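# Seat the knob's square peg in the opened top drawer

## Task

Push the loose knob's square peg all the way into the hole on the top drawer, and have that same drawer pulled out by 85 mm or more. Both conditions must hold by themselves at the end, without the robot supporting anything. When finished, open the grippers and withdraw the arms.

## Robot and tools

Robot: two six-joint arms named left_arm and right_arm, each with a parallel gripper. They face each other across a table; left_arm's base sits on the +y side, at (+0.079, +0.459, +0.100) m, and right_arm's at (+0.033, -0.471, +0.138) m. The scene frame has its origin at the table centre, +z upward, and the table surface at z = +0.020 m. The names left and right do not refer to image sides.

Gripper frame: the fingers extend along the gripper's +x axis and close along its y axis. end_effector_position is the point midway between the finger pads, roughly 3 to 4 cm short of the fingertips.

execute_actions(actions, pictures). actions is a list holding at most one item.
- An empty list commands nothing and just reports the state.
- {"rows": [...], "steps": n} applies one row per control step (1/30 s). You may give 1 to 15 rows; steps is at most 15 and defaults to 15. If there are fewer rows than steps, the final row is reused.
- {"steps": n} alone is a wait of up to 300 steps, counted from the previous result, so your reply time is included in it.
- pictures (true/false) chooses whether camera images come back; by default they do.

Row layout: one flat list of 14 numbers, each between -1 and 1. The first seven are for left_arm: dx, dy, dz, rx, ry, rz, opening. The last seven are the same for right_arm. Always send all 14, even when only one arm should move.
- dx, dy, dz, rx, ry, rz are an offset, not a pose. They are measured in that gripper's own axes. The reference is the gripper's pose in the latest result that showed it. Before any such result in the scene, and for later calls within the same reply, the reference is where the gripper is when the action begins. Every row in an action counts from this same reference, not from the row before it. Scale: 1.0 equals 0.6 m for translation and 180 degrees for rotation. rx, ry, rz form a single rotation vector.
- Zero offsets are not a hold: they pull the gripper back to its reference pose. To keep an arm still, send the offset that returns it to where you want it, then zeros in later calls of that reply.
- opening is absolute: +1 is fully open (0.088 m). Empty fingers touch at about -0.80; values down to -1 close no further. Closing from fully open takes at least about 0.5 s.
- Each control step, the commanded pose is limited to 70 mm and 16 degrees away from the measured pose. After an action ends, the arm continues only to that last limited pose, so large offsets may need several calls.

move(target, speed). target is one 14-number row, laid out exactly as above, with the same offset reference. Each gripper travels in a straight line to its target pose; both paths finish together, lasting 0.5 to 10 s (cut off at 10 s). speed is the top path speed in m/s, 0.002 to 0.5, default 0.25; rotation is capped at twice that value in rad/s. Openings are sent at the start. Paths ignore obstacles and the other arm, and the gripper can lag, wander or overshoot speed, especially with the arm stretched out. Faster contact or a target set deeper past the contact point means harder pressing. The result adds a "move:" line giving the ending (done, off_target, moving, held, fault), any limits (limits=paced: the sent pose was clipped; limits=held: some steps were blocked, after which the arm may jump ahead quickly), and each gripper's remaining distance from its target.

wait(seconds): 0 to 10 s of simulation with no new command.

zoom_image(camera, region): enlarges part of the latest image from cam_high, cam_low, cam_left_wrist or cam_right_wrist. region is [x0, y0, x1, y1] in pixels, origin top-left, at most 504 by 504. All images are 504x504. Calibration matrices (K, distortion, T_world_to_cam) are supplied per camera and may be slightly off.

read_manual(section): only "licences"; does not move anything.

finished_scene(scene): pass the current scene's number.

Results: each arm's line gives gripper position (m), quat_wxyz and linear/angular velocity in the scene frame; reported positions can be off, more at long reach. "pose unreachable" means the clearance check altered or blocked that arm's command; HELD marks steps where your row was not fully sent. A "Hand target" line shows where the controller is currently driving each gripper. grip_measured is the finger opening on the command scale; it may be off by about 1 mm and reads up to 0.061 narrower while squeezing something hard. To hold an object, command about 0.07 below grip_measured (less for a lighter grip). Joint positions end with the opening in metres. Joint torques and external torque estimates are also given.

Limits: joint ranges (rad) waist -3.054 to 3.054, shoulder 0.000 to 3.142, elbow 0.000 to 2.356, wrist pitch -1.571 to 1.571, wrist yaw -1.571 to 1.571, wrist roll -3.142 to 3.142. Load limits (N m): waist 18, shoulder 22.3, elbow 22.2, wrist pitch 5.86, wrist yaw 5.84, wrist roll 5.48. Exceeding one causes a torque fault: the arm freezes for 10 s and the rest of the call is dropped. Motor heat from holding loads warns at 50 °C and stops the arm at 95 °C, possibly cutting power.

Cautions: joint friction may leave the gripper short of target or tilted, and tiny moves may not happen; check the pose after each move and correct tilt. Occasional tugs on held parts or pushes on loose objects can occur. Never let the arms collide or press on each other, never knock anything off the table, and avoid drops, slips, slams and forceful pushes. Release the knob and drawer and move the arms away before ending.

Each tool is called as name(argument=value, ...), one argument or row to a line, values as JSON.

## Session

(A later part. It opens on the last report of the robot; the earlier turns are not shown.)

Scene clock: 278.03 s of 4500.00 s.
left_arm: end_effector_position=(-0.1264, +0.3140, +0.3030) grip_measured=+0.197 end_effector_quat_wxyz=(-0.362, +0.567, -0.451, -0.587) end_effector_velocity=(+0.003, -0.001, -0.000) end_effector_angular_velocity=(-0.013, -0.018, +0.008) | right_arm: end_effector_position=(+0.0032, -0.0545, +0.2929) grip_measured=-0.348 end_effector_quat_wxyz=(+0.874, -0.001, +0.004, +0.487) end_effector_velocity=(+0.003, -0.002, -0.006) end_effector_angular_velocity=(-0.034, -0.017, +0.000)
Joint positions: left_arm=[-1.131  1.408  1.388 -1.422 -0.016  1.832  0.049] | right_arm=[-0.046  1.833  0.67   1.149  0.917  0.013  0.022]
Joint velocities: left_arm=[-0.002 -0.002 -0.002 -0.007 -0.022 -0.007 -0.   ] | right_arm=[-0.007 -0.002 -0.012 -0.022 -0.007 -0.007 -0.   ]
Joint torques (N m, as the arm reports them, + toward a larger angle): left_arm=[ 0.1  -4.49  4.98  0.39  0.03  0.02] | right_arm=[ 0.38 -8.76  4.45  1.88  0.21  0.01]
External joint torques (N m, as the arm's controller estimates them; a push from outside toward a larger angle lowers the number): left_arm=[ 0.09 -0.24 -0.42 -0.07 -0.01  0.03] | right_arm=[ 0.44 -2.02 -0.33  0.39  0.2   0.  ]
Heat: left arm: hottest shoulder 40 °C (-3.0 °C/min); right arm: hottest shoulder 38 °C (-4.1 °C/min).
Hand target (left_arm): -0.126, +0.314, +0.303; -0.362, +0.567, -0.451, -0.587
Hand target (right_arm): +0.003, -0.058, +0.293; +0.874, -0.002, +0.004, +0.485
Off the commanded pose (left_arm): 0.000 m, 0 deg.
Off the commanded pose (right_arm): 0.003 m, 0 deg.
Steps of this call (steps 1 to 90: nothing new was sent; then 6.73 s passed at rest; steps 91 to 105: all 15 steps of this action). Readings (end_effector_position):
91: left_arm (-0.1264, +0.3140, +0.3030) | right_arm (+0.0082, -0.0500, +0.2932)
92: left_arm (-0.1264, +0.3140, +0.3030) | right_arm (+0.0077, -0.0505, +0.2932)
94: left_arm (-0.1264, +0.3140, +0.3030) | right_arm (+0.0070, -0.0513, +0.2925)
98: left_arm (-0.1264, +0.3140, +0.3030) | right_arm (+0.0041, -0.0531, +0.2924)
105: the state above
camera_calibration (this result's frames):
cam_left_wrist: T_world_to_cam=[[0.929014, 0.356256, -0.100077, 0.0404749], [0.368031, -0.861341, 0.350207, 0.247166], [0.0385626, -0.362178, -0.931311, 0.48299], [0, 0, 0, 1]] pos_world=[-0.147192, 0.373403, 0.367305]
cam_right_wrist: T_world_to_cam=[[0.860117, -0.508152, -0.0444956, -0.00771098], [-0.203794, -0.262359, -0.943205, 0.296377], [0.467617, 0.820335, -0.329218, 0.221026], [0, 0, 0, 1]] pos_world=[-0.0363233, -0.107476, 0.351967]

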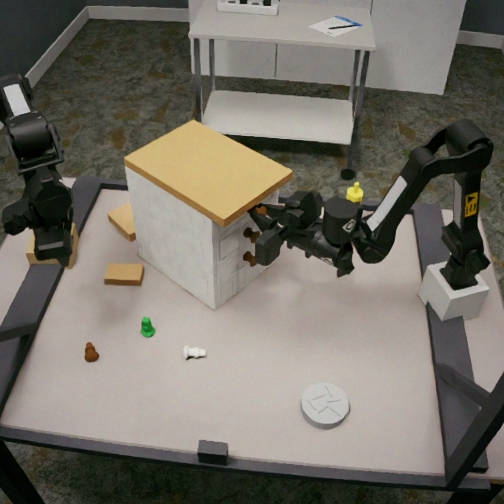

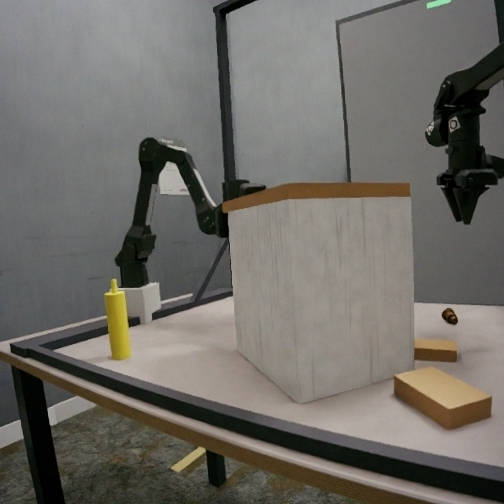

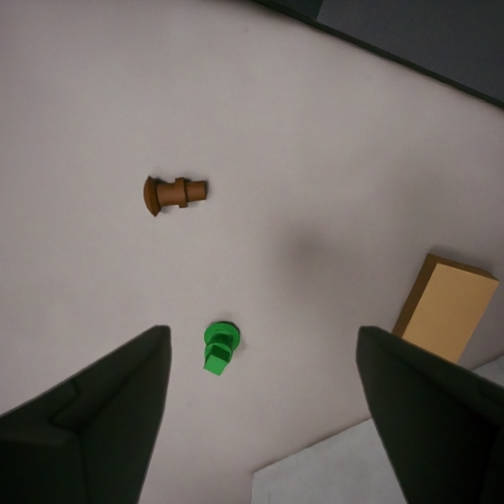

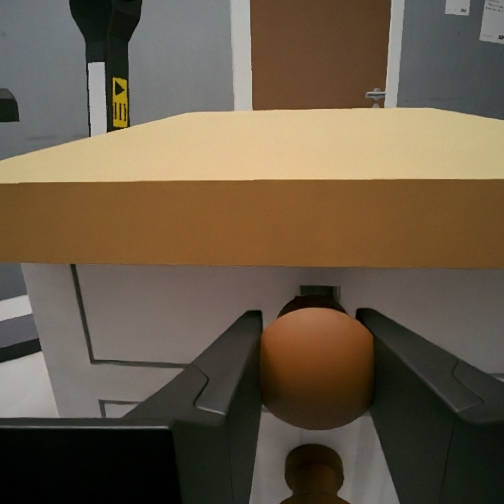

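execute_actions(
  actions=[
    {"rows":[[0.0,0,0,0,0,0,0.2,0,0,0,-0.042,0,0,-0.43]],"steps":15},
  ],
)

zoom_image(
  camera="cam_right_wrist",
  region=[270,260,360,330],
)

Scene clock: 293.43 s of 4500.00 s.
left_arm: end_effector_position=(-0.1264, +0.3140, +0.3030) grip_measured=+0.197 end_effector_quat_wxyz=(-0.362, +0.567, -0.451, -0.587) end_effector_velocity=(+0.005, +0.003, -0.002) end_effector_angular_velocity=(+0.009, -0.027, -0.009) | right_arm: end_effector_position=(+0.0031, -0.0547, +0.2925) grip_measured=-0.348 end_effector_quat_wxyz=(+0.872, -0.058, -0.026, +0.486) end_effector_velocity=(-0.002, +0.001, -0.003) end_effector_angular_velocity=(-0.031, -0.035, +0.020)
Joint positions: left_arm=[-1.131  1.408  1.388 -1.422 -0.016  1.832  0.049] | right_arm=[-0.045  1.832  0.669  1.146  0.917 -0.113  0.022]
Joint velocities: left_arm=[-0.002 -0.002 -0.007 -0.022 -0.007  0.007 -0.   ] | right_arm=[-0.002  0.002 -0.002 -0.007 -0.022 -0.037 -0.   ]
Joint torques (N m, as the arm reports them, + toward a larger angle): left_arm=[ 0.06 -4.47  5.01  0.39  0.04  0.01] | right_arm=[-0.04 -7.55  6.1   1.9   0.   -0.18]
External joint torques (N m, as the arm's controller estimates them; a push from outside toward a larger angle lowers the number): left_arm=[ 0.06 -0.23 -0.36 -0.06 -0.01  0.02] | right_arm=[-0.05 -0.79  1.27  0.38 -0.01 -0.2 ]
Heat: left arm: hottest shoulder 39 °C (-3.0 °C/min); right arm: hottest shoulder 39 °C (-1.0 °C/min).
Hand target (left_arm): -0.126, +0.314, +0.303; -0.362, +0.567, -0.451, -0.587
Hand target (right_arm): +0.003, -0.054, +0.293; +0.872, -0.059, -0.028, +0.486
Off the commanded pose (left_arm): 0.000 m, 0 deg.
Off the commanded pose (right_arm): 0.000 m, 0 deg.
Steps of this call (steps 1 to 90: nothing new was sent; then 11.90 s passed at rest; steps 91 to 105: all 15 steps of this action). Readings (end_effector_position):
91: left_arm (-0.1264, +0.3140, +0.3030) | right_arm (+0.0031, -0.0546, +0.2929)
92: left_arm (-0.1264, +0.3140, +0.3030) | right_arm (+0.0031, -0.0547, +0.2926)
94: left_arm (-0.1264, +0.3140, +0.3030) | right_arm (+0.0031, -0.0547, +0.2922)
98: left_arm (-0.1264, +0.3140, +0.3030) | right_arm (+0.0031, -0.0547, +0.2922)
105: the state above
camera_calibration (this result's frames):
cam_left_wrist: T_world_to_cam=[[0.929014, 0.356256, -0.100077, 0.0404749], [0.368031, -0.861341, 0.350207, 0.247166], [0.0385626, -0.362178, -0.931311, 0.48299], [0, 0, 0, 1]] pos_world=[-0.147192, 0.373403, 0.367305]
cam_right_wrist: T_world_to_cam=[[0.858451, -0.506142, 0.0829567, -0.044955], [-0.1021, -0.327143, -0.939443, 0.290992], [0.502631, 0.797996, -0.332513, 0.220677], [0, 0, 0, 1]] pos_world=[-0.0426174, -0.103658, 0.350478]

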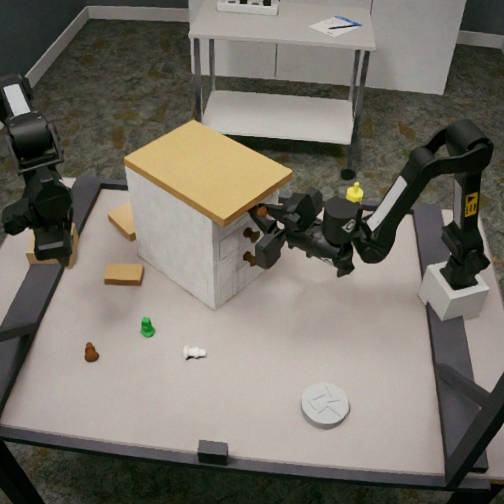

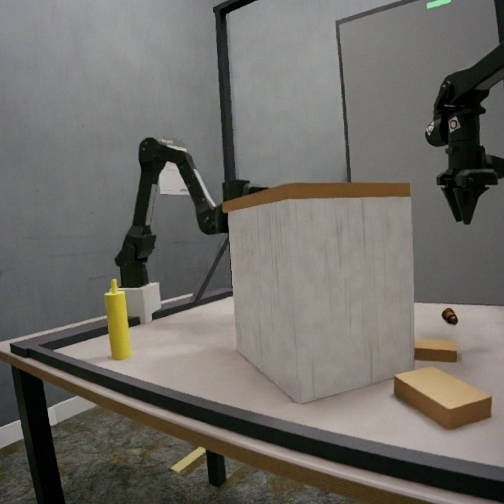

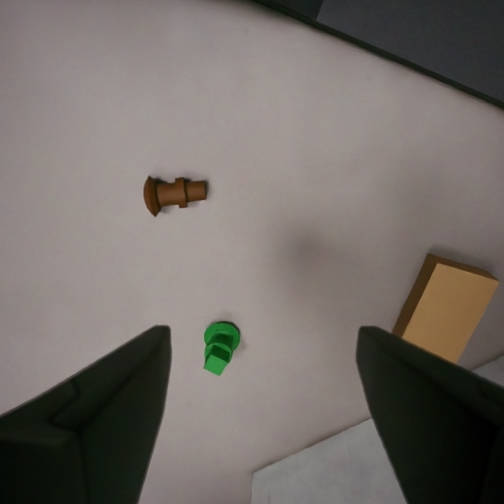

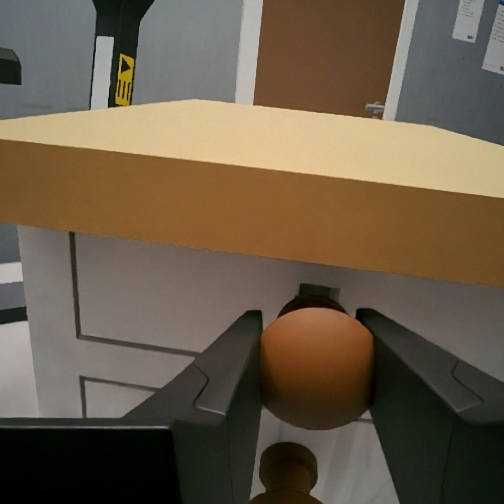

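Region (270, 260, 360, 330) of cam_right_wrist's 504x504 image, scaled by 5.600, with more detail than that image has.

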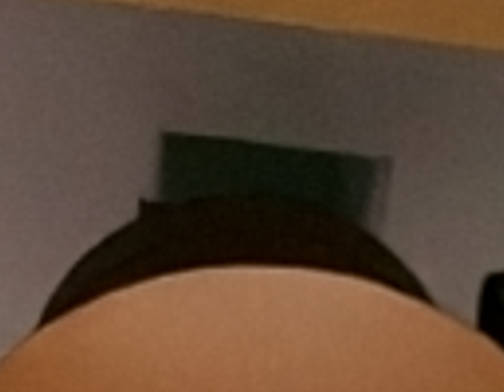

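execute_actions(
  actions=[
    {"rows":[[0.0,0,0,0,0,0,0.2,0.006,-0.005,0,0,0,0,-0.43]],"steps":15},
  ],
)

zoom_image(
  camera="cam_right_wrist",
  region=[270,260,360,330],
)

Scene clock: 301.23 s of 4500.00 s.
left_arm: end_effector_position=(-0.1264, +0.3140, +0.3030) grip_measured=+0.197 end_effector_quat_wxyz=(-0.362, +0.567, -0.451, -0.587) end_effector_velocity=(+0.000, +0.004, -0.000) end_effector_angular_velocity=(+0.011, -0.001, -0.001) | right_arm: end_effector_position=(+0.0067, -0.0536, +0.2926) grip_measured=-0.348 end_effector_quat_wxyz=(+0.872, -0.058, -0.027, +0.485) end_effector_velocity=(+0.001, +0.000, -0.003) end_effector_angular_velocity=(-0.015, -0.010, +0.015)
Joint positions: left_arm=[-1.131  1.408  1.388 -1.422 -0.016  1.832  0.049] | right_arm=[-0.057  1.832  0.669  1.147  0.908 -0.115  0.022]
Joint velocities: left_arm=[-0.007 -0.002 -0.002 -0.007  0.007 -0.007  0.   ] | right_arm=[-0.007 -0.002 -0.007 -0.007 -0.022 -0.007  0.   ]
Joint torques (N m, as the arm reports them, + toward a larger angle): left_arm=[ 0.06 -4.45  5.07  0.42  0.07  0.02] | right_arm=[-0.28 -7.8   5.83  1.65 -0.14  0.07]
External joint torques (N m, as the arm's controller estimates them; a push from outside toward a larger angle lowers the number): left_arm=[ 0.1  -0.2  -0.34 -0.05  0.02  0.03] | right_arm=[-0.29 -0.9   0.93  0.11 -0.15  0.05]
Heat: left arm: hottest shoulder 39 °C (-2.0 °C/min); right arm: hottest shoulder 39 °C (-1.0 °C/min).
Hand target (left_arm): -0.126, +0.314, +0.303; -0.362, +0.567, -0.451, -0.587
Hand target (right_arm): +0.008, -0.053, +0.293; +0.872, -0.058, -0.026, +0.486
Off the commanded pose (left_arm): 0.000 m, 0 deg.
Off the commanded pose (right_arm): 0.001 m, 0 deg.
Steps of this call (steps 1 to 90: nothing new was sent; then 4.30 s passed at rest; steps 91 to 105: all 15 steps of this action). Readings (end_effector_position):
91: left_arm (-0.1264, +0.3140, +0.3030) | right_arm (+0.0033, -0.0546, +0.2926)
92: left_arm (-0.1264, +0.3140, +0.3030) | right_arm (+0.0039, -0.0544, +0.2926)
94: left_arm (-0.1264, +0.3140, +0.3030) | right_arm (+0.0054, -0.0541, +0.2926)
98: left_arm (-0.1264, +0.3140, +0.3030) | right_arm (+0.0067, -0.0537, +0.2926)
105: the state above
camera_calibration (this result's frames):
cam_left_wrist: T_world_to_cam=[[0.929014, 0.356256, -0.100077, 0.0404749], [0.368031, -0.861341, 0.350207, 0.247166], [0.0385626, -0.362178, -0.931311, 0.48299], [0, 0, 0, 1]] pos_world=[-0.147192, 0.373403, 0.367305]
cam_right_wrist: T_world_to_cam=[[0.857367, -0.507714, 0.0845476, -0.0480043], [-0.101279, -0.327465, -0.939419, 0.291775], [0.504643, 0.796864, -0.332179, 0.217893], [0, 0, 0, 1]] pos_world=[-0.0392502, -0.102457, 0.350537]

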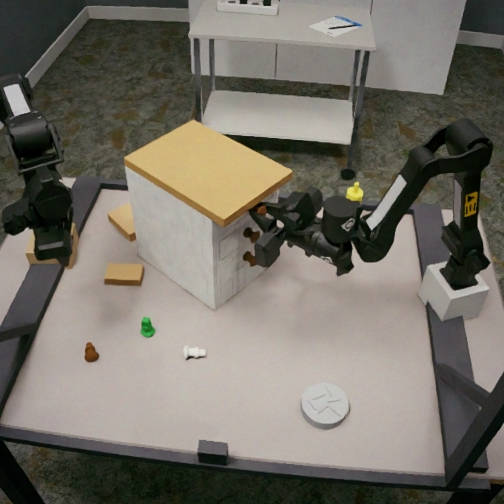

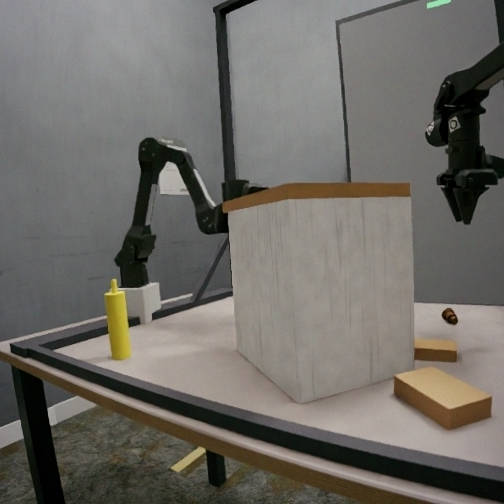

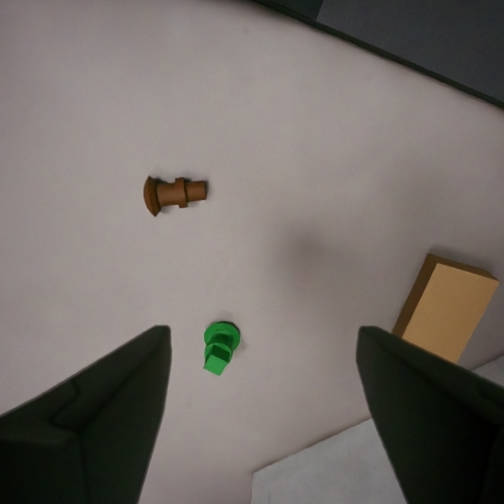

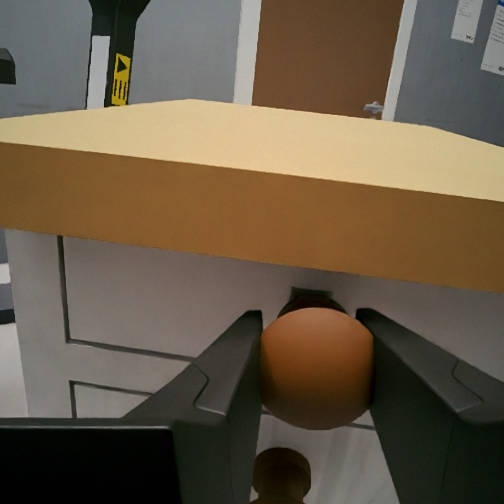

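Region (270, 260, 360, 330) of cam_right_wrist's 504x504 image, scaled by 5.600, with more detail than that image has.

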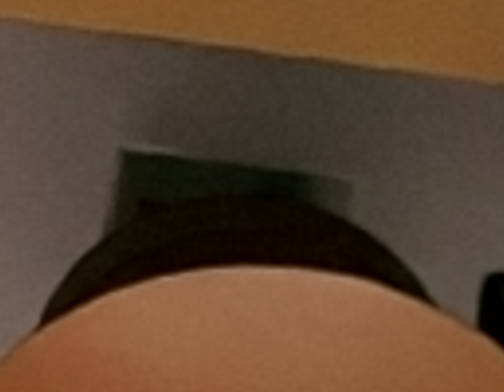

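execute_actions(
  actions=[
    {"rows":[[0.0,0,0,0,0,0,0.2,0,0.003,0.002,0,0,0,-0.43]],"steps":15},
  ],
)

zoom_image(
  camera="cam_right_wrist",
  region=[270,260,360,330],
)

Scene clock: 307.87 s of 4500.00 s.
left_arm: end_effector_position=(-0.1264, +0.3140, +0.3030) grip_measured=+0.197 end_effector_quat_wxyz=(-0.362, +0.567, -0.451, -0.587) end_effector_velocity=(+0.005, +0.003, -0.001) end_effector_angular_velocity=(+0.007, -0.022, +0.006) | right_arm: end_effector_position=(+0.0067, -0.0536, +0.2918) grip_measured=-0.348 end_effector_quat_wxyz=(+0.872, -0.060, -0.026, +0.485) end_effector_velocity=(+0.000, -0.000, -0.003) end_effector_angular_velocity=(-0.025, -0.014, +0.005)
Joint positions: left_arm=[-1.131  1.408  1.388 -1.422 -0.016  1.832  0.049] | right_arm=[-0.057  1.832  0.669  1.142  0.908 -0.115  0.022]
Joint velocities: left_arm=[-0.002 -0.002 -0.002 -0.022 -0.007 -0.007  0.   ] | right_arm=[-0.002 -0.002 -0.002 -0.022 -0.007 -0.007 -0.   ]
Joint torques (N m, as the arm reports them, + toward a larger angle): left_arm=[ 0.02 -4.48  4.97  0.38  0.03  0.02] | right_arm=[ 0.3  -7.51  6.79  1.6   0.15  0.  ]
External joint torques (N m, as the arm's controller estimates them; a push from outside toward a larger angle lowers the number): left_arm=[ 0.   -0.22 -0.43 -0.09 -0.01  0.03] | right_arm=[ 0.33 -0.66  1.93  0.07  0.14 -0.02]
Heat: left arm: hottest shoulder 39 °C (-2.0 °C/min); right arm: hottest shoulder 39 °C (-1.0 °C/min).
Hand target (left_arm): -0.126, +0.314, +0.303; -0.362, +0.567, -0.451, -0.587
Hand target (right_arm): +0.005, -0.053, +0.294; +0.872, -0.058, -0.027, +0.485
Off the commanded pose (left_arm): 0.000 m, 0 deg.
Off the commanded pose (right_arm): 0.003 m, 0 deg.
Steps of this call (steps 1 to 90: nothing new was sent; then 3.13 s passed at rest; steps 91 to 105: all 15 steps of this action). Readings (end_effector_position):
91: left_arm (-0.1264, +0.3140, +0.3030) | right_arm (+0.0069, -0.0536, +0.2925)
92: left_arm (-0.1264, +0.3140, +0.3030) | right_arm (+0.0069, -0.0536, +0.2923)
94: left_arm (-0.1264, +0.3140, +0.3030) | right_arm (+0.0069, -0.0536, +0.2921)
98: left_arm (-0.1264, +0.3140, +0.3030) | right_arm (+0.0069, -0.0536, +0.2920)
105: the state above
camera_calibration (this result's frames):
cam_left_wrist: T_world_to_cam=[[0.929014, 0.356256, -0.100077, 0.0404749], [0.368031, -0.861341, 0.350207, 0.247166], [0.0385626, -0.362178, -0.931311, 0.48299], [0, 0, 0, 1]] pos_world=[-0.147192, 0.373403, 0.367305]
cam_right_wrist: T_world_to_cam=[[0.857231, -0.507343, 0.0880787, -0.0489624], [-0.0998012, -0.331501, -0.938161, 0.290489], [0.505168, 0.795431, -0.334806, 0.218343], [0, 0, 0, 1]] pos_world=[-0.0393369, -0.10222, 0.349941]

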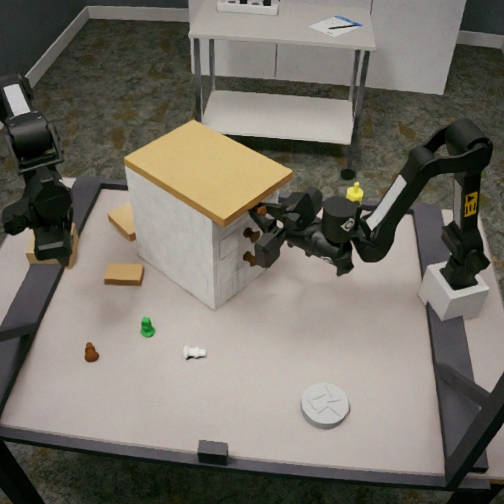

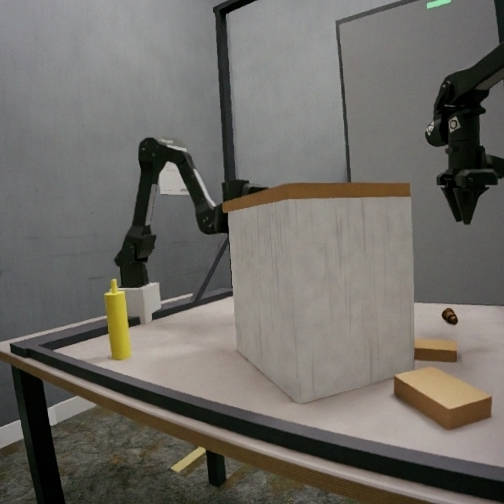

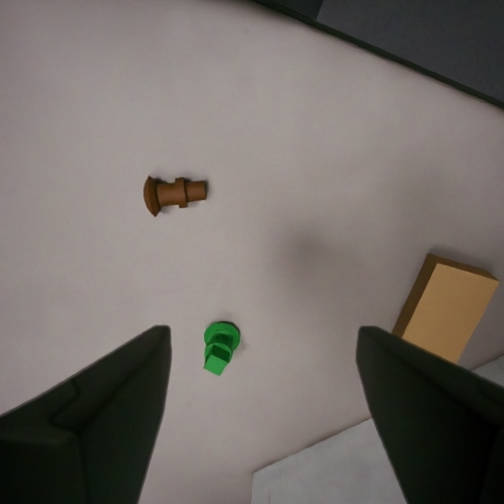

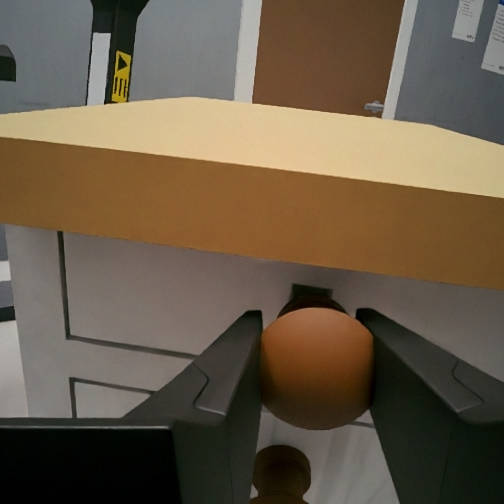

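Region (270, 260, 360, 330) of cam_right_wrist's 504x504 image, scaled by 5.600, with more detail than that image has.

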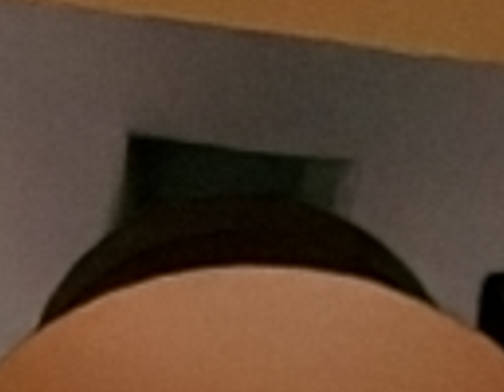

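execute_actions(
  actions=[
    {"rows":[[0.0,0,0,0,0,0,0.2,0,0.004,0.006,0,-0.006,0,-0.43]],"steps":15},
  ],
)

zoom_image(
  camera="cam_right_wrist",
  region=[270,260,360,330],
)

Scene clock: 314.30 s of 4500.00 s.
left_arm: end_effector_position=(-0.1264, +0.3140, +0.3030) grip_measured=+0.197 end_effector_quat_wxyz=(-0.362, +0.567, -0.451, -0.587) end_effector_velocity=(+0.003, -0.001, -0.000) end_effector_angular_velocity=(-0.012, -0.017, +0.022) | right_arm: end_effector_position=(+0.0060, -0.0535, +0.2966) grip_measured=-0.348 end_effector_quat_wxyz=(+0.872, -0.053, -0.034, +0.485) end_effector_velocity=(-0.000, -0.000, +0.001) end_effector_angular_velocity=(+0.003, -0.004, -0.005)
Joint positions: left_arm=[-1.131  1.408  1.388 -1.422 -0.016  1.832  0.049] | right_arm=[-0.055  1.834  0.669  1.176  0.908 -0.135  0.022]
Joint velocities: left_arm=[-0.002 -0.002 -0.002 -0.007 -0.022 -0.022  0.   ] | right_arm=[ 0.002  0.002  0.002  0.007  0.007 -0.007  0.   ]
Joint torques (N m, as the arm reports them, + toward a larger angle): left_arm=[ 0.11 -4.58  4.89  0.38  0.05  0.03] | right_arm=[ 0.3  -6.27  6.67  1.89  0.08 -0.2 ]
External joint torques (N m, as the arm's controller estimates them; a push from outside toward a larger angle lowers the number): left_arm=[ 0.09 -0.34 -0.5  -0.08  0.01  0.04] | right_arm=[ 0.27  0.59  1.8   0.37  0.08 -0.21]
Heat: left arm: hottest shoulder 39 °C (-2.0 °C/min); right arm: hottest shoulder 39 °C (+0.0 °C/min).
Hand target (left_arm): -0.126, +0.314, +0.303; -0.362, +0.567, -0.451, -0.587
Hand target (right_arm): +0.004, -0.052, +0.295; +0.872, -0.056, -0.035, +0.485
Off the commanded pose (left_arm): 0.000 m, 0 deg.
Off the commanded pose (right_arm): 0.003 m, 0 deg.
Steps of this call (steps 1 to 90: nothing new was sent; then 2.93 s passed at rest; steps 91 to 105: all 15 steps of this action). Readings (end_effector_position):
91: left_arm (-0.1264, +0.3140, +0.3030) | right_arm (+0.0065, -0.0536, +0.2921)
92: left_arm (-0.1264, +0.3140, +0.3030) | right_arm (+0.0065, -0.0536, +0.2932)
94: left_arm (-0.1264, +0.3140, +0.3030) | right_arm (+0.0062, -0.0536, +0.2951)
98: left_arm (-0.1264, +0.3140, +0.3030) | right_arm (+0.0060, -0.0536, +0.2961)
105: the state above
camera_calibration (this result's frames):
cam_left_wrist: T_world_to_cam=[[0.929014, 0.356256, -0.100077, 0.0404749], [0.368031, -0.861341, 0.350207, 0.247166], [0.0385626, -0.362178, -0.931311, 0.48299], [0, 0, 0, 1]] pos_world=[-0.147192, 0.373403, 0.367305]
cam_right_wrist: T_world_to_cam=[[0.857554, -0.50765, 0.0830195, -0.0472908], [-0.0940042, -0.313336, -0.944978, 0.297847], [0.505731, 0.802566, -0.316424, 0.21515], [0, 0, 0, 1]] pos_world=[-0.0402549, -0.103353, 0.353464]

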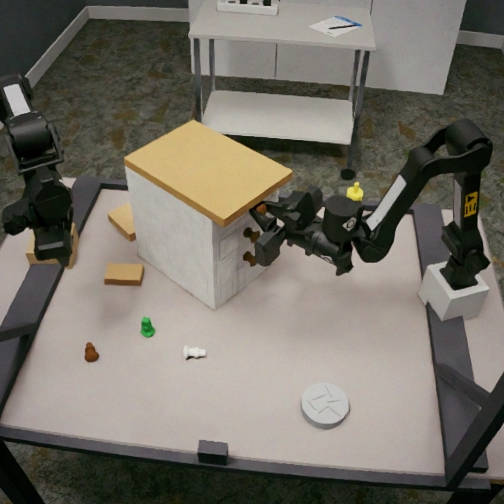

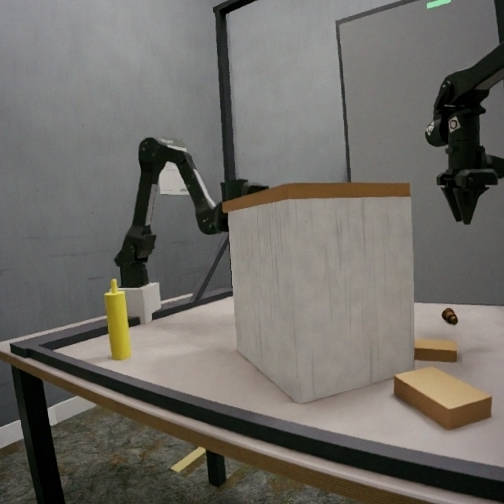

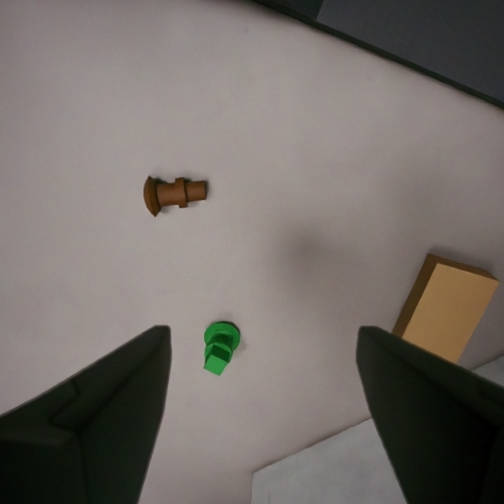

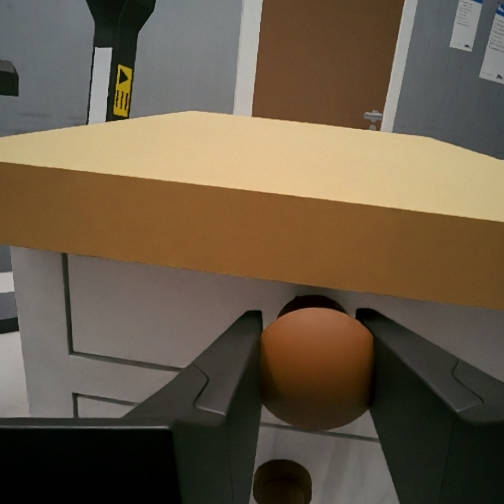

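Region (270, 260, 360, 330) of cam_right_wrist's 504x504 image, scaled by 5.600, with more detail than that image has.

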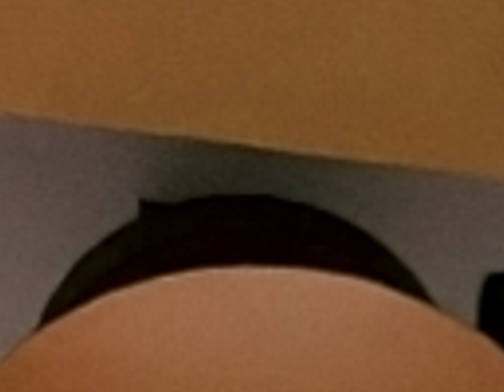

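execute_actions(
  actions=[
    {"rows":[[0.0,0,0,0,0,0,0.2,0,0.002,-0.009,0,0,0,-0.43]],"steps":15},
  ],
)

zoom_image(
  camera="cam_right_wrist",
  region=[270,260,360,330],
)

Scene clock: 321.30 s of 4500.00 s.
left_arm: end_effector_position=(-0.1264, +0.3140, +0.3030) grip_measured=+0.197 end_effector_quat_wxyz=(-0.362, +0.567, -0.451, -0.587) end_effector_velocity=(-0.001, -0.001, +0.000) end_effector_angular_velocity=(-0.009, +0.003, +0.006) | right_arm: end_effector_position=(+0.0058, -0.0530, +0.2959) grip_measured=-0.348 end_effector_quat_wxyz=(+0.873, -0.048, -0.035, +0.485) end_effector_velocity=(+0.000, +0.000, -0.001) end_effector_angular_velocity=(-0.011, -0.009, +0.005)
Joint positions: left_arm=[-1.131  1.408  1.388 -1.422 -0.016  1.832  0.049] | right_arm=[-0.055  1.846  0.669  1.199  0.908 -0.135  0.022]
Joint velocities: left_arm=[-0.002 -0.002 -0.002  0.007 -0.007 -0.007 -0.   ] | right_arm=[-0.002 -0.002 -0.002 -0.007 -0.007 -0.007 -0.   ]
Joint torques (N m, as the arm reports them, + toward a larger angle): left_arm=[-0.03 -4.48  5.14  0.41  0.01  0.02] | right_arm=[ 0.11 -6.33  5.37  1.9   0.03  0.03]
External joint torques (N m, as the arm's controller estimates them; a push from outside toward a larger angle lowers the number): left_arm=[-0.03 -0.17 -0.33 -0.07 -0.04  0.03] | right_arm=[0.15 0.54 0.58 0.39 0.04 0.01]
Heat: left arm: hottest shoulder 39 °C (-1.0 °C/min); right arm: hottest shoulder 39 °C (+0.0 °C/min).
Hand target (left_arm): -0.126, +0.314, +0.303; -0.362, +0.567, -0.451, -0.587
Hand target (right_arm): +0.006, -0.053, +0.291; +0.872, -0.053, -0.034, +0.485
Off the commanded pose (left_arm): 0.000 m, 0 deg.
Off the commanded pose (right_arm): 0.005 m, 1 deg.
Steps of this call (steps 1 to 90: nothing new was sent; then 3.50 s passed at rest; steps 91 to 105: all 15 steps of this action). Readings (end_effector_position):
91: left_arm (-0.1264, +0.3140, +0.3030) | right_arm (+0.0060, -0.0535, +0.2967)
92: left_arm (-0.1264, +0.3140, +0.3030) | right_arm (+0.0060, -0.0534, +0.2969)
94: left_arm (-0.1264, +0.3140, +0.3030) | right_arm (+0.0059, -0.0532, +0.2963)
98: left_arm (-0.1264, +0.3140, +0.3030) | right_arm (+0.0058, -0.0530, +0.2957)
105: the state above
camera_calibration (this result's frames):
cam_left_wrist: T_world_to_cam=[[0.929014, 0.356256, -0.100077, 0.0404749], [0.368031, -0.861341, 0.350207, 0.247166], [0.0385626, -0.362178, -0.931311, 0.48299], [0, 0, 0, 1]] pos_world=[-0.147192, 0.373403, 0.367305]
cam_right_wrist: T_world_to_cam=[[0.857848, -0.50851, 0.0742585, -0.0442339], [-0.0975634, -0.303022, -0.947976, 0.298778], [0.504558, 0.805974, -0.309559, 0.212741], [0, 0, 0, 1]] pos_world=[-0.0402443, -0.103421, 0.352375]

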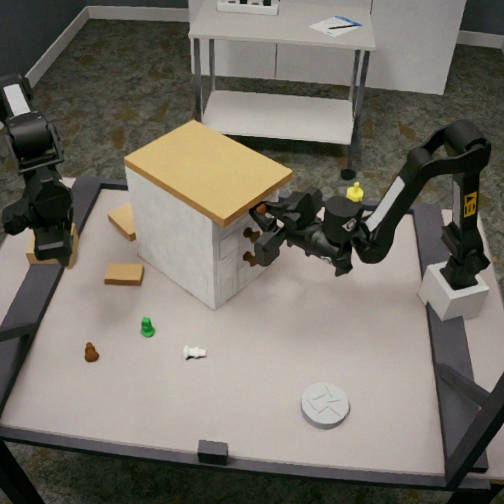

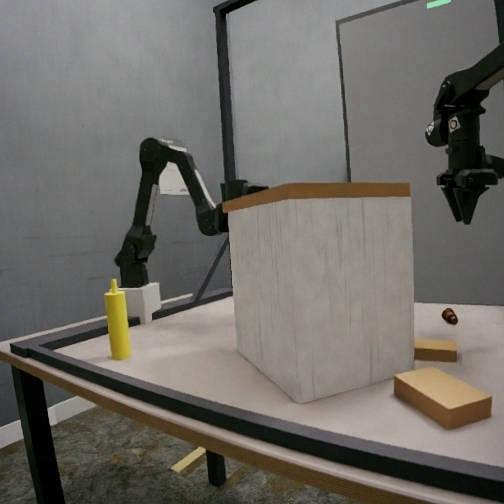

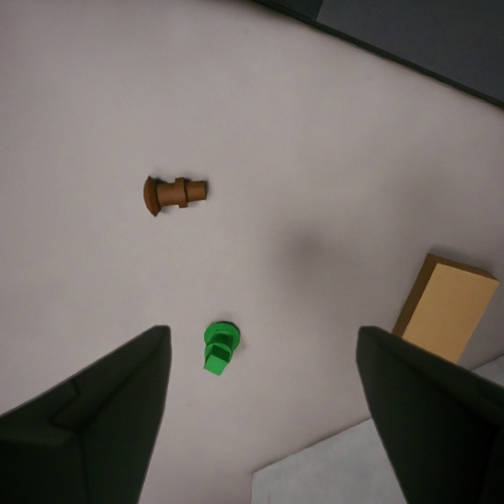

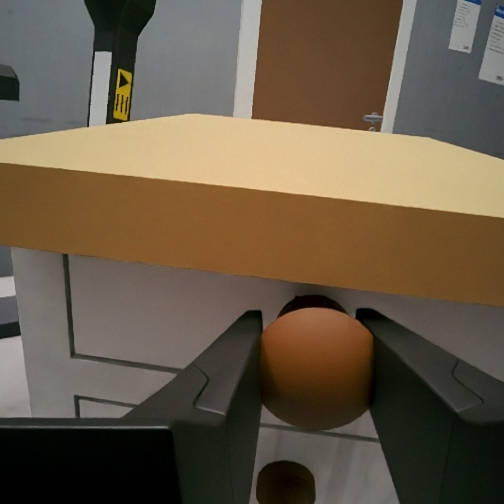

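Region (270, 260, 360, 330) of cam_right_wrist's 504x504 image, scaled by 5.600, with more detail than that image has.

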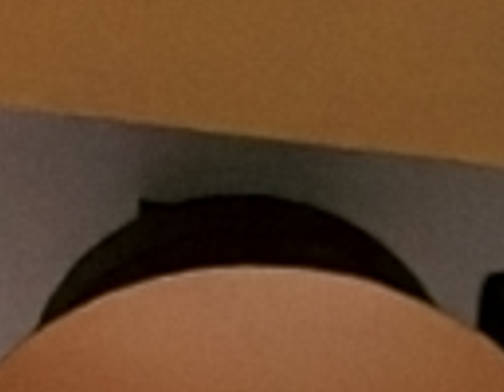

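move(
  target=[0,0,0,0,0,0,0.2,-0.03,0,-0.022,0,-0.046,0,-0.43],
  speed=0.05,
)

zoom_image(
  camera="cam_right_wrist",
  region=[240,220,390,340],
)

Scene clock: 334.73 s of 4500.00 s.
left_arm: end_effector_position=(-0.1264, +0.3140, +0.3030) grip_measured=+0.197 end_effector_quat_wxyz=(-0.362, +0.567, -0.451, -0.587) end_effector_velocity=(-0.001, -0.001, +0.001) end_effector_angular_velocity=(-0.012, +0.007, +0.006) | right_arm: end_effector_position=(-0.0021, -0.0669, +0.2893) grip_measured=-0.348 end_effector_quat_wxyz=(+0.868, -0.013, -0.081, +0.490) end_effector_velocity=(-0.001, -0.001, +0.000) end_effector_angular_velocity=(+0.007, +0.006, +0.011)
Joint positions: left_arm=[-1.131  1.408  1.388 -1.422 -0.016  1.832  0.049] | right_arm=[-0.024  1.972  0.602  1.577  0.909 -0.268  0.022]
Joint velocities: left_arm=[-0.002 -0.002  0.002  0.007 -0.007 -0.007 -0.   ] | right_arm=[ 0.002 -0.002 -0.007  0.007 -0.007  0.007 -0.001]
Joint torques (N m, as the arm reports them, + toward a larger angle): left_arm=[ 0.06 -4.47  5.04  0.37  0.04  0.04] | right_arm=[ 0.33 -6.26  3.49  1.78  0.06 -0.06]
External joint torques (N m, as the arm's controller estimates them; a push from outside toward a larger angle lowers the number): left_arm=[ 0.06 -0.25 -0.38 -0.12 -0.01  0.04] | right_arm=[ 0.33  0.58 -0.31  0.33  0.17 -0.08]
Heat: left arm: hottest shoulder 39 °C (-1.0 °C/min); right arm: hottest shoulder 39 °C (+1.0 °C/min).
Hand target (left_arm): -0.126, +0.314, +0.303; -0.362, +0.567, -0.451, -0.587
Hand target (right_arm): -0.002, -0.069, +0.283; +0.868, -0.023, -0.079, +0.490
Off the commanded pose (left_arm): 0.000 m, 0 deg.
Off the commanded pose (right_arm): 0.007 m, 2 deg.
joint sent to its limit (right arm) — the command would take joint 4 (wrist pitch) past its upper limit, so that joint was sent only as far as its limit.
After step 90, 8.77 s passed at rest.
move: done
camera_calibration (this result's frames):
cam_left_wrist: T_world_to_cam=[[0.929014, 0.356256, -0.100077, 0.0404749], [0.368031, -0.861341, 0.350207, 0.247166], [0.0385626, -0.362178, -0.931311, 0.48299], [0, 0, 0, 1]] pos_world=[-0.147192, 0.373403, 0.367305]
cam_right_wrist: T_world_to_cam=[[0.865198, -0.497473, 0.0628669, -0.0399646], [-0.0466382, -0.204669, -0.97772, 0.302868], [0.499256, 0.842989, -0.200281, 0.196743], [0, 0, 0, 1]] pos_world=[-0.0495228, -0.123746, 0.338037]

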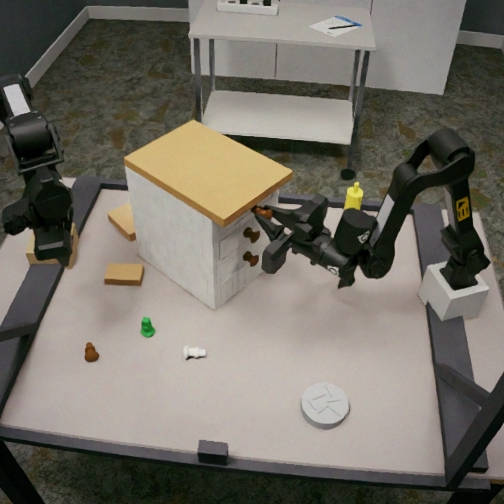

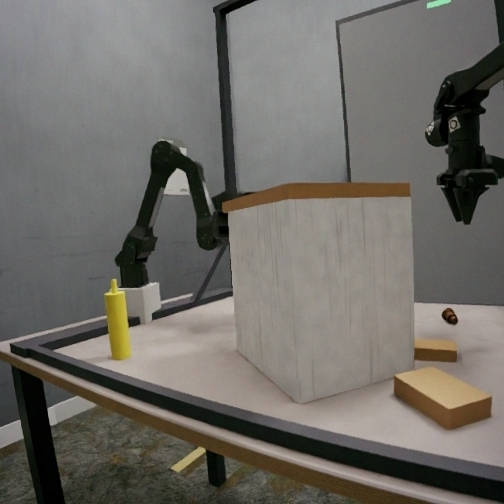

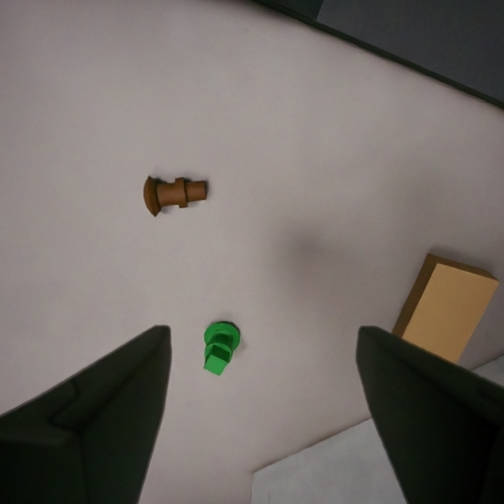

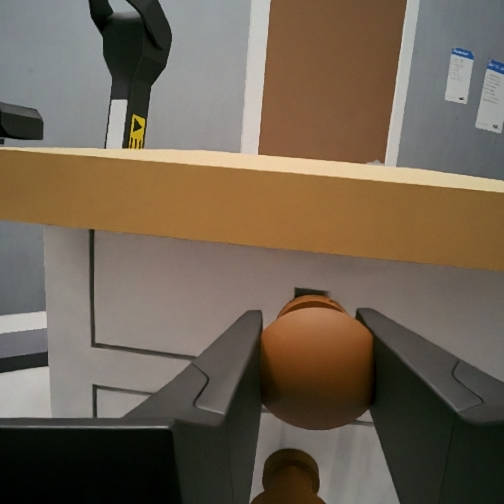

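Region (240, 220, 390, 340) of cam_right_wrist's 504x504 image, scaled by 3.360, with more detail than that image has; it fills the top 403 rows of this view, and the rest is white.

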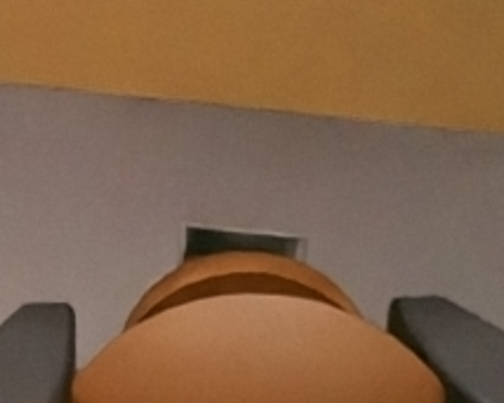

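move(
  target=[0,0,0,0,0,0,0.2,-0.05,0,0.02,-0.006,0.041,0,-0.43],
  speed=0.1,
)

move(
  target=[0,0,0,0,0,0,0.2,0,0,0.11,0,0,0,-0.43],
  speed=0.1,
)

Scene clock: 353.00 s of 4500.00 s.
left_arm: end_effector_position=(-0.1264, +0.3140, +0.3030) grip_measured=+0.197 end_effector_quat_wxyz=(-0.362, +0.567, -0.451, -0.587) end_effector_velocity=(+0.003, +0.001, -0.002) end_effector_angular_velocity=(+0.002, -0.014, +0.006) | right_arm: end_effector_position=(-0.0196, -0.0898, +0.2975) grip_measured=-0.348 end_effector_quat_wxyz=(+0.870, -0.053, -0.031, +0.489) end_effector_velocity=(+0.001, -0.003, -0.004) end_effector_angular_velocity=(-0.034, -0.005, -0.005)
Joint positions: left_arm=[-1.131  1.408  1.388 -1.422 -0.016  1.832  0.049] | right_arm=[ 0.071  1.755  0.572  1.189  1.026 -0.128  0.022]
Joint velocities: left_arm=[-0.002 -0.002 -0.007 -0.007 -0.007 -0.007 -0.   ] | right_arm=[ 0.002 -0.022 -0.007 -0.066  0.007  0.022 -0.   ]
Joint torques (N m, as the arm reports them, + toward a larger angle): left_arm=[ 0.02 -4.66  5.07  0.39  0.01  0.  ] | right_arm=[ 0.23 -7.95  4.51  1.56  0.19  0.13]
External joint torques (N m, as the arm's controller estimates them; a push from outside toward a larger angle lowers the number): left_arm=[ 0.02 -0.43 -0.31 -0.08 -0.04  0.01] | right_arm=[ 0.2  -1.89 -0.16  0.12  0.2   0.11]
Heat: left arm: hottest shoulder 39 °C (+0.0 °C/min); right arm: hottest wrist pitch 39 °C (+0.0 °C/min).
Hand target (left_arm): -0.126, +0.314, +0.303; -0.362, +0.567, -0.451, -0.587
Hand target (right_arm): -0.019, -0.093, +0.297; +0.871, -0.053, -0.030, +0.488
Off the commanded pose (left_arm): 0.000 m, 0 deg.
Off the commanded pose (right_arm): 0.003 m, 0 deg.
After step 90, 14.20 s passed at rest.
move: done
camera_calibration (this result's frames):
cam_left_wrist: T_world_to_cam=[[0.929014, 0.356256, -0.100077, 0.0404749], [0.368031, -0.861341, 0.350207, 0.247166], [0.0385626, -0.362178, -0.931311, 0.48299], [0, 0, 0, 1]] pos_world=[-0.147192, 0.373403, 0.367305]
cam_right_wrist: T_world_to_cam=[[0.86196, -0.500579, 0.0802904, -0.0423223], [-0.095512, -0.315875, -0.943981, 0.284371], [0.497899, 0.806005, -0.320082, 0.258772], [0, 0, 0, 1]] pos_world=[-0.0652012, -0.139931, 0.354667]

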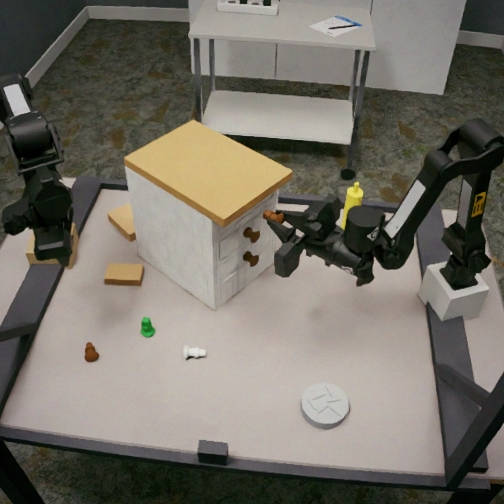

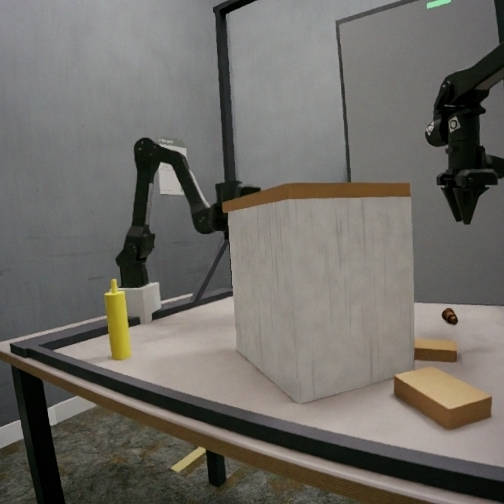

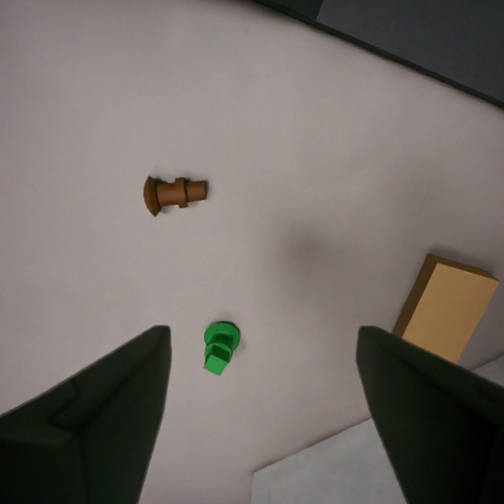

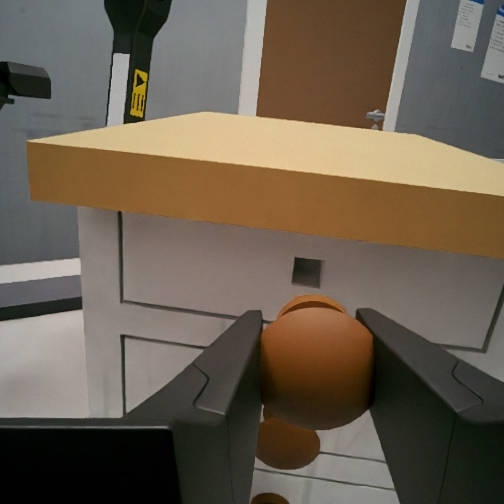

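Scene clock: 354.13 s of 4500.00 s.
left_arm: end_effector_position=(-0.1264, +0.3140, +0.3030) grip_measured=+0.197 end_effector_quat_wxyz=(-0.362, +0.567, -0.451, -0.587) end_effector_velocity=(+0.002, +0.001, -0.000) end_effector_angular_velocity=(+0.000, -0.008, +0.020) | right_arm: end_effector_position=(-0.0256, -0.0857, +0.3553) grip_measured=-0.348 end_effector_quat_wxyz=(+0.869, -0.064, -0.033, +0.490) end_effector_velocity=(-0.000, -0.000, +0.005) end_effector_angular_velocity=(-0.002, -0.005, -0.005)
Joint positions: left_arm=[-1.131  1.408  1.388 -1.422 -0.016  1.832  0.049] | right_arm=[ 0.082  1.566  0.698  0.855  1.034 -0.133  0.022]
Joint velocities: left_arm=[-0.002 -0.002 -0.002 -0.007 -0.007 -0.022 -0.   ] | right_arm=[ 0.002 -0.012  0.012 -0.022  0.007 -0.007 -0.   ]
Joint torques (N m, as the arm reports them, + toward a larger angle): left_arm=[-0.09 -4.3   4.92  0.4   0.02  0.  ] | right_arm=[ 0.31 -7.79  8.71  1.57  0.18  0.16]
External joint torques (N m, as the arm's controller estimates them; a push from outside toward a larger angle lowers the number): left_arm=[-0.09 -0.11 -0.44 -0.07 -0.03  0.01] | right_arm=[ 0.26 -1.93  2.8   0.11  0.18  0.15]
Heat: left arm: hottest shoulder 39 °C (+0.0 °C/min); right arm: hottest wrist pitch 39 °C (+0.0 °C/min).
Hand target (left_arm): -0.126, +0.314, +0.303; -0.362, +0.567, -0.451, -0.587
Hand target (right_arm): -0.027, -0.085, +0.363; +0.870, -0.053, -0.032, +0.489
Off the commanded pose (left_arm): 0.000 m, 0 deg.
Off the commanded pose (right_arm): 0.008 m, 1 deg.
move: done
camera_calibration (this result's frames):
cam_left_wrist: T_world_to_cam=[[0.929014, 0.356256, -0.100077, 0.0404749], [0.368031, -0.861341, 0.350207, 0.247166], [0.0385626, -0.362178, -0.931311, 0.48299], [0, 0, 0, 1]] pos_world=[-0.147192, 0.373403, 0.367305]
cam_right_wrist: T_world_to_cam=[[0.862106, -0.496549, 0.101053, -0.0466993], [-0.0822924, -0.333968, -0.938985, 0.336694], [0.500001, 0.801189, -0.328778, 0.279632], [0, 0, 0, 1]] pos_world=[-0.0718493, -0.134782, 0.412807]

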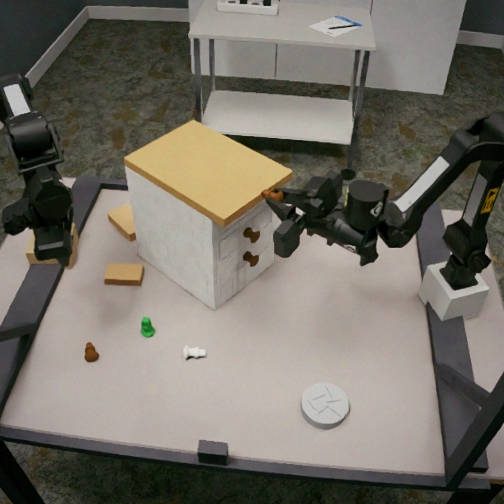

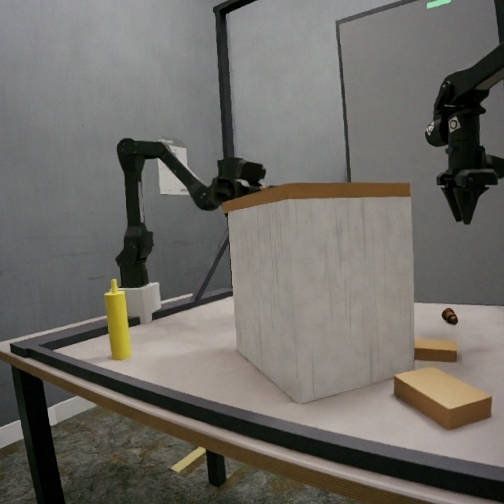

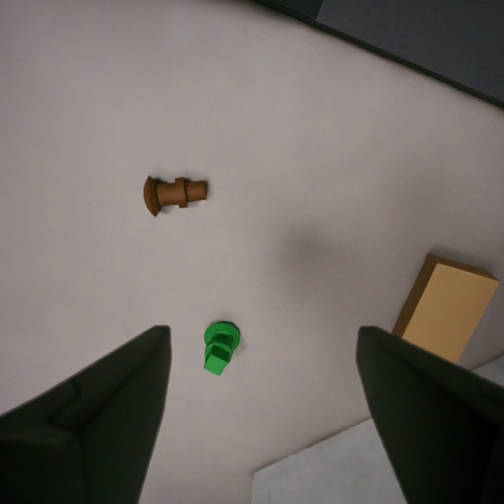

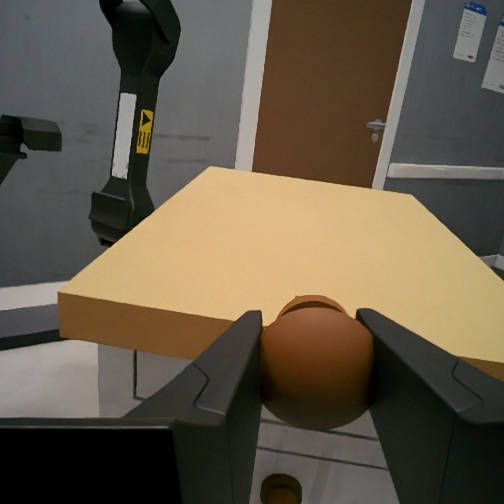

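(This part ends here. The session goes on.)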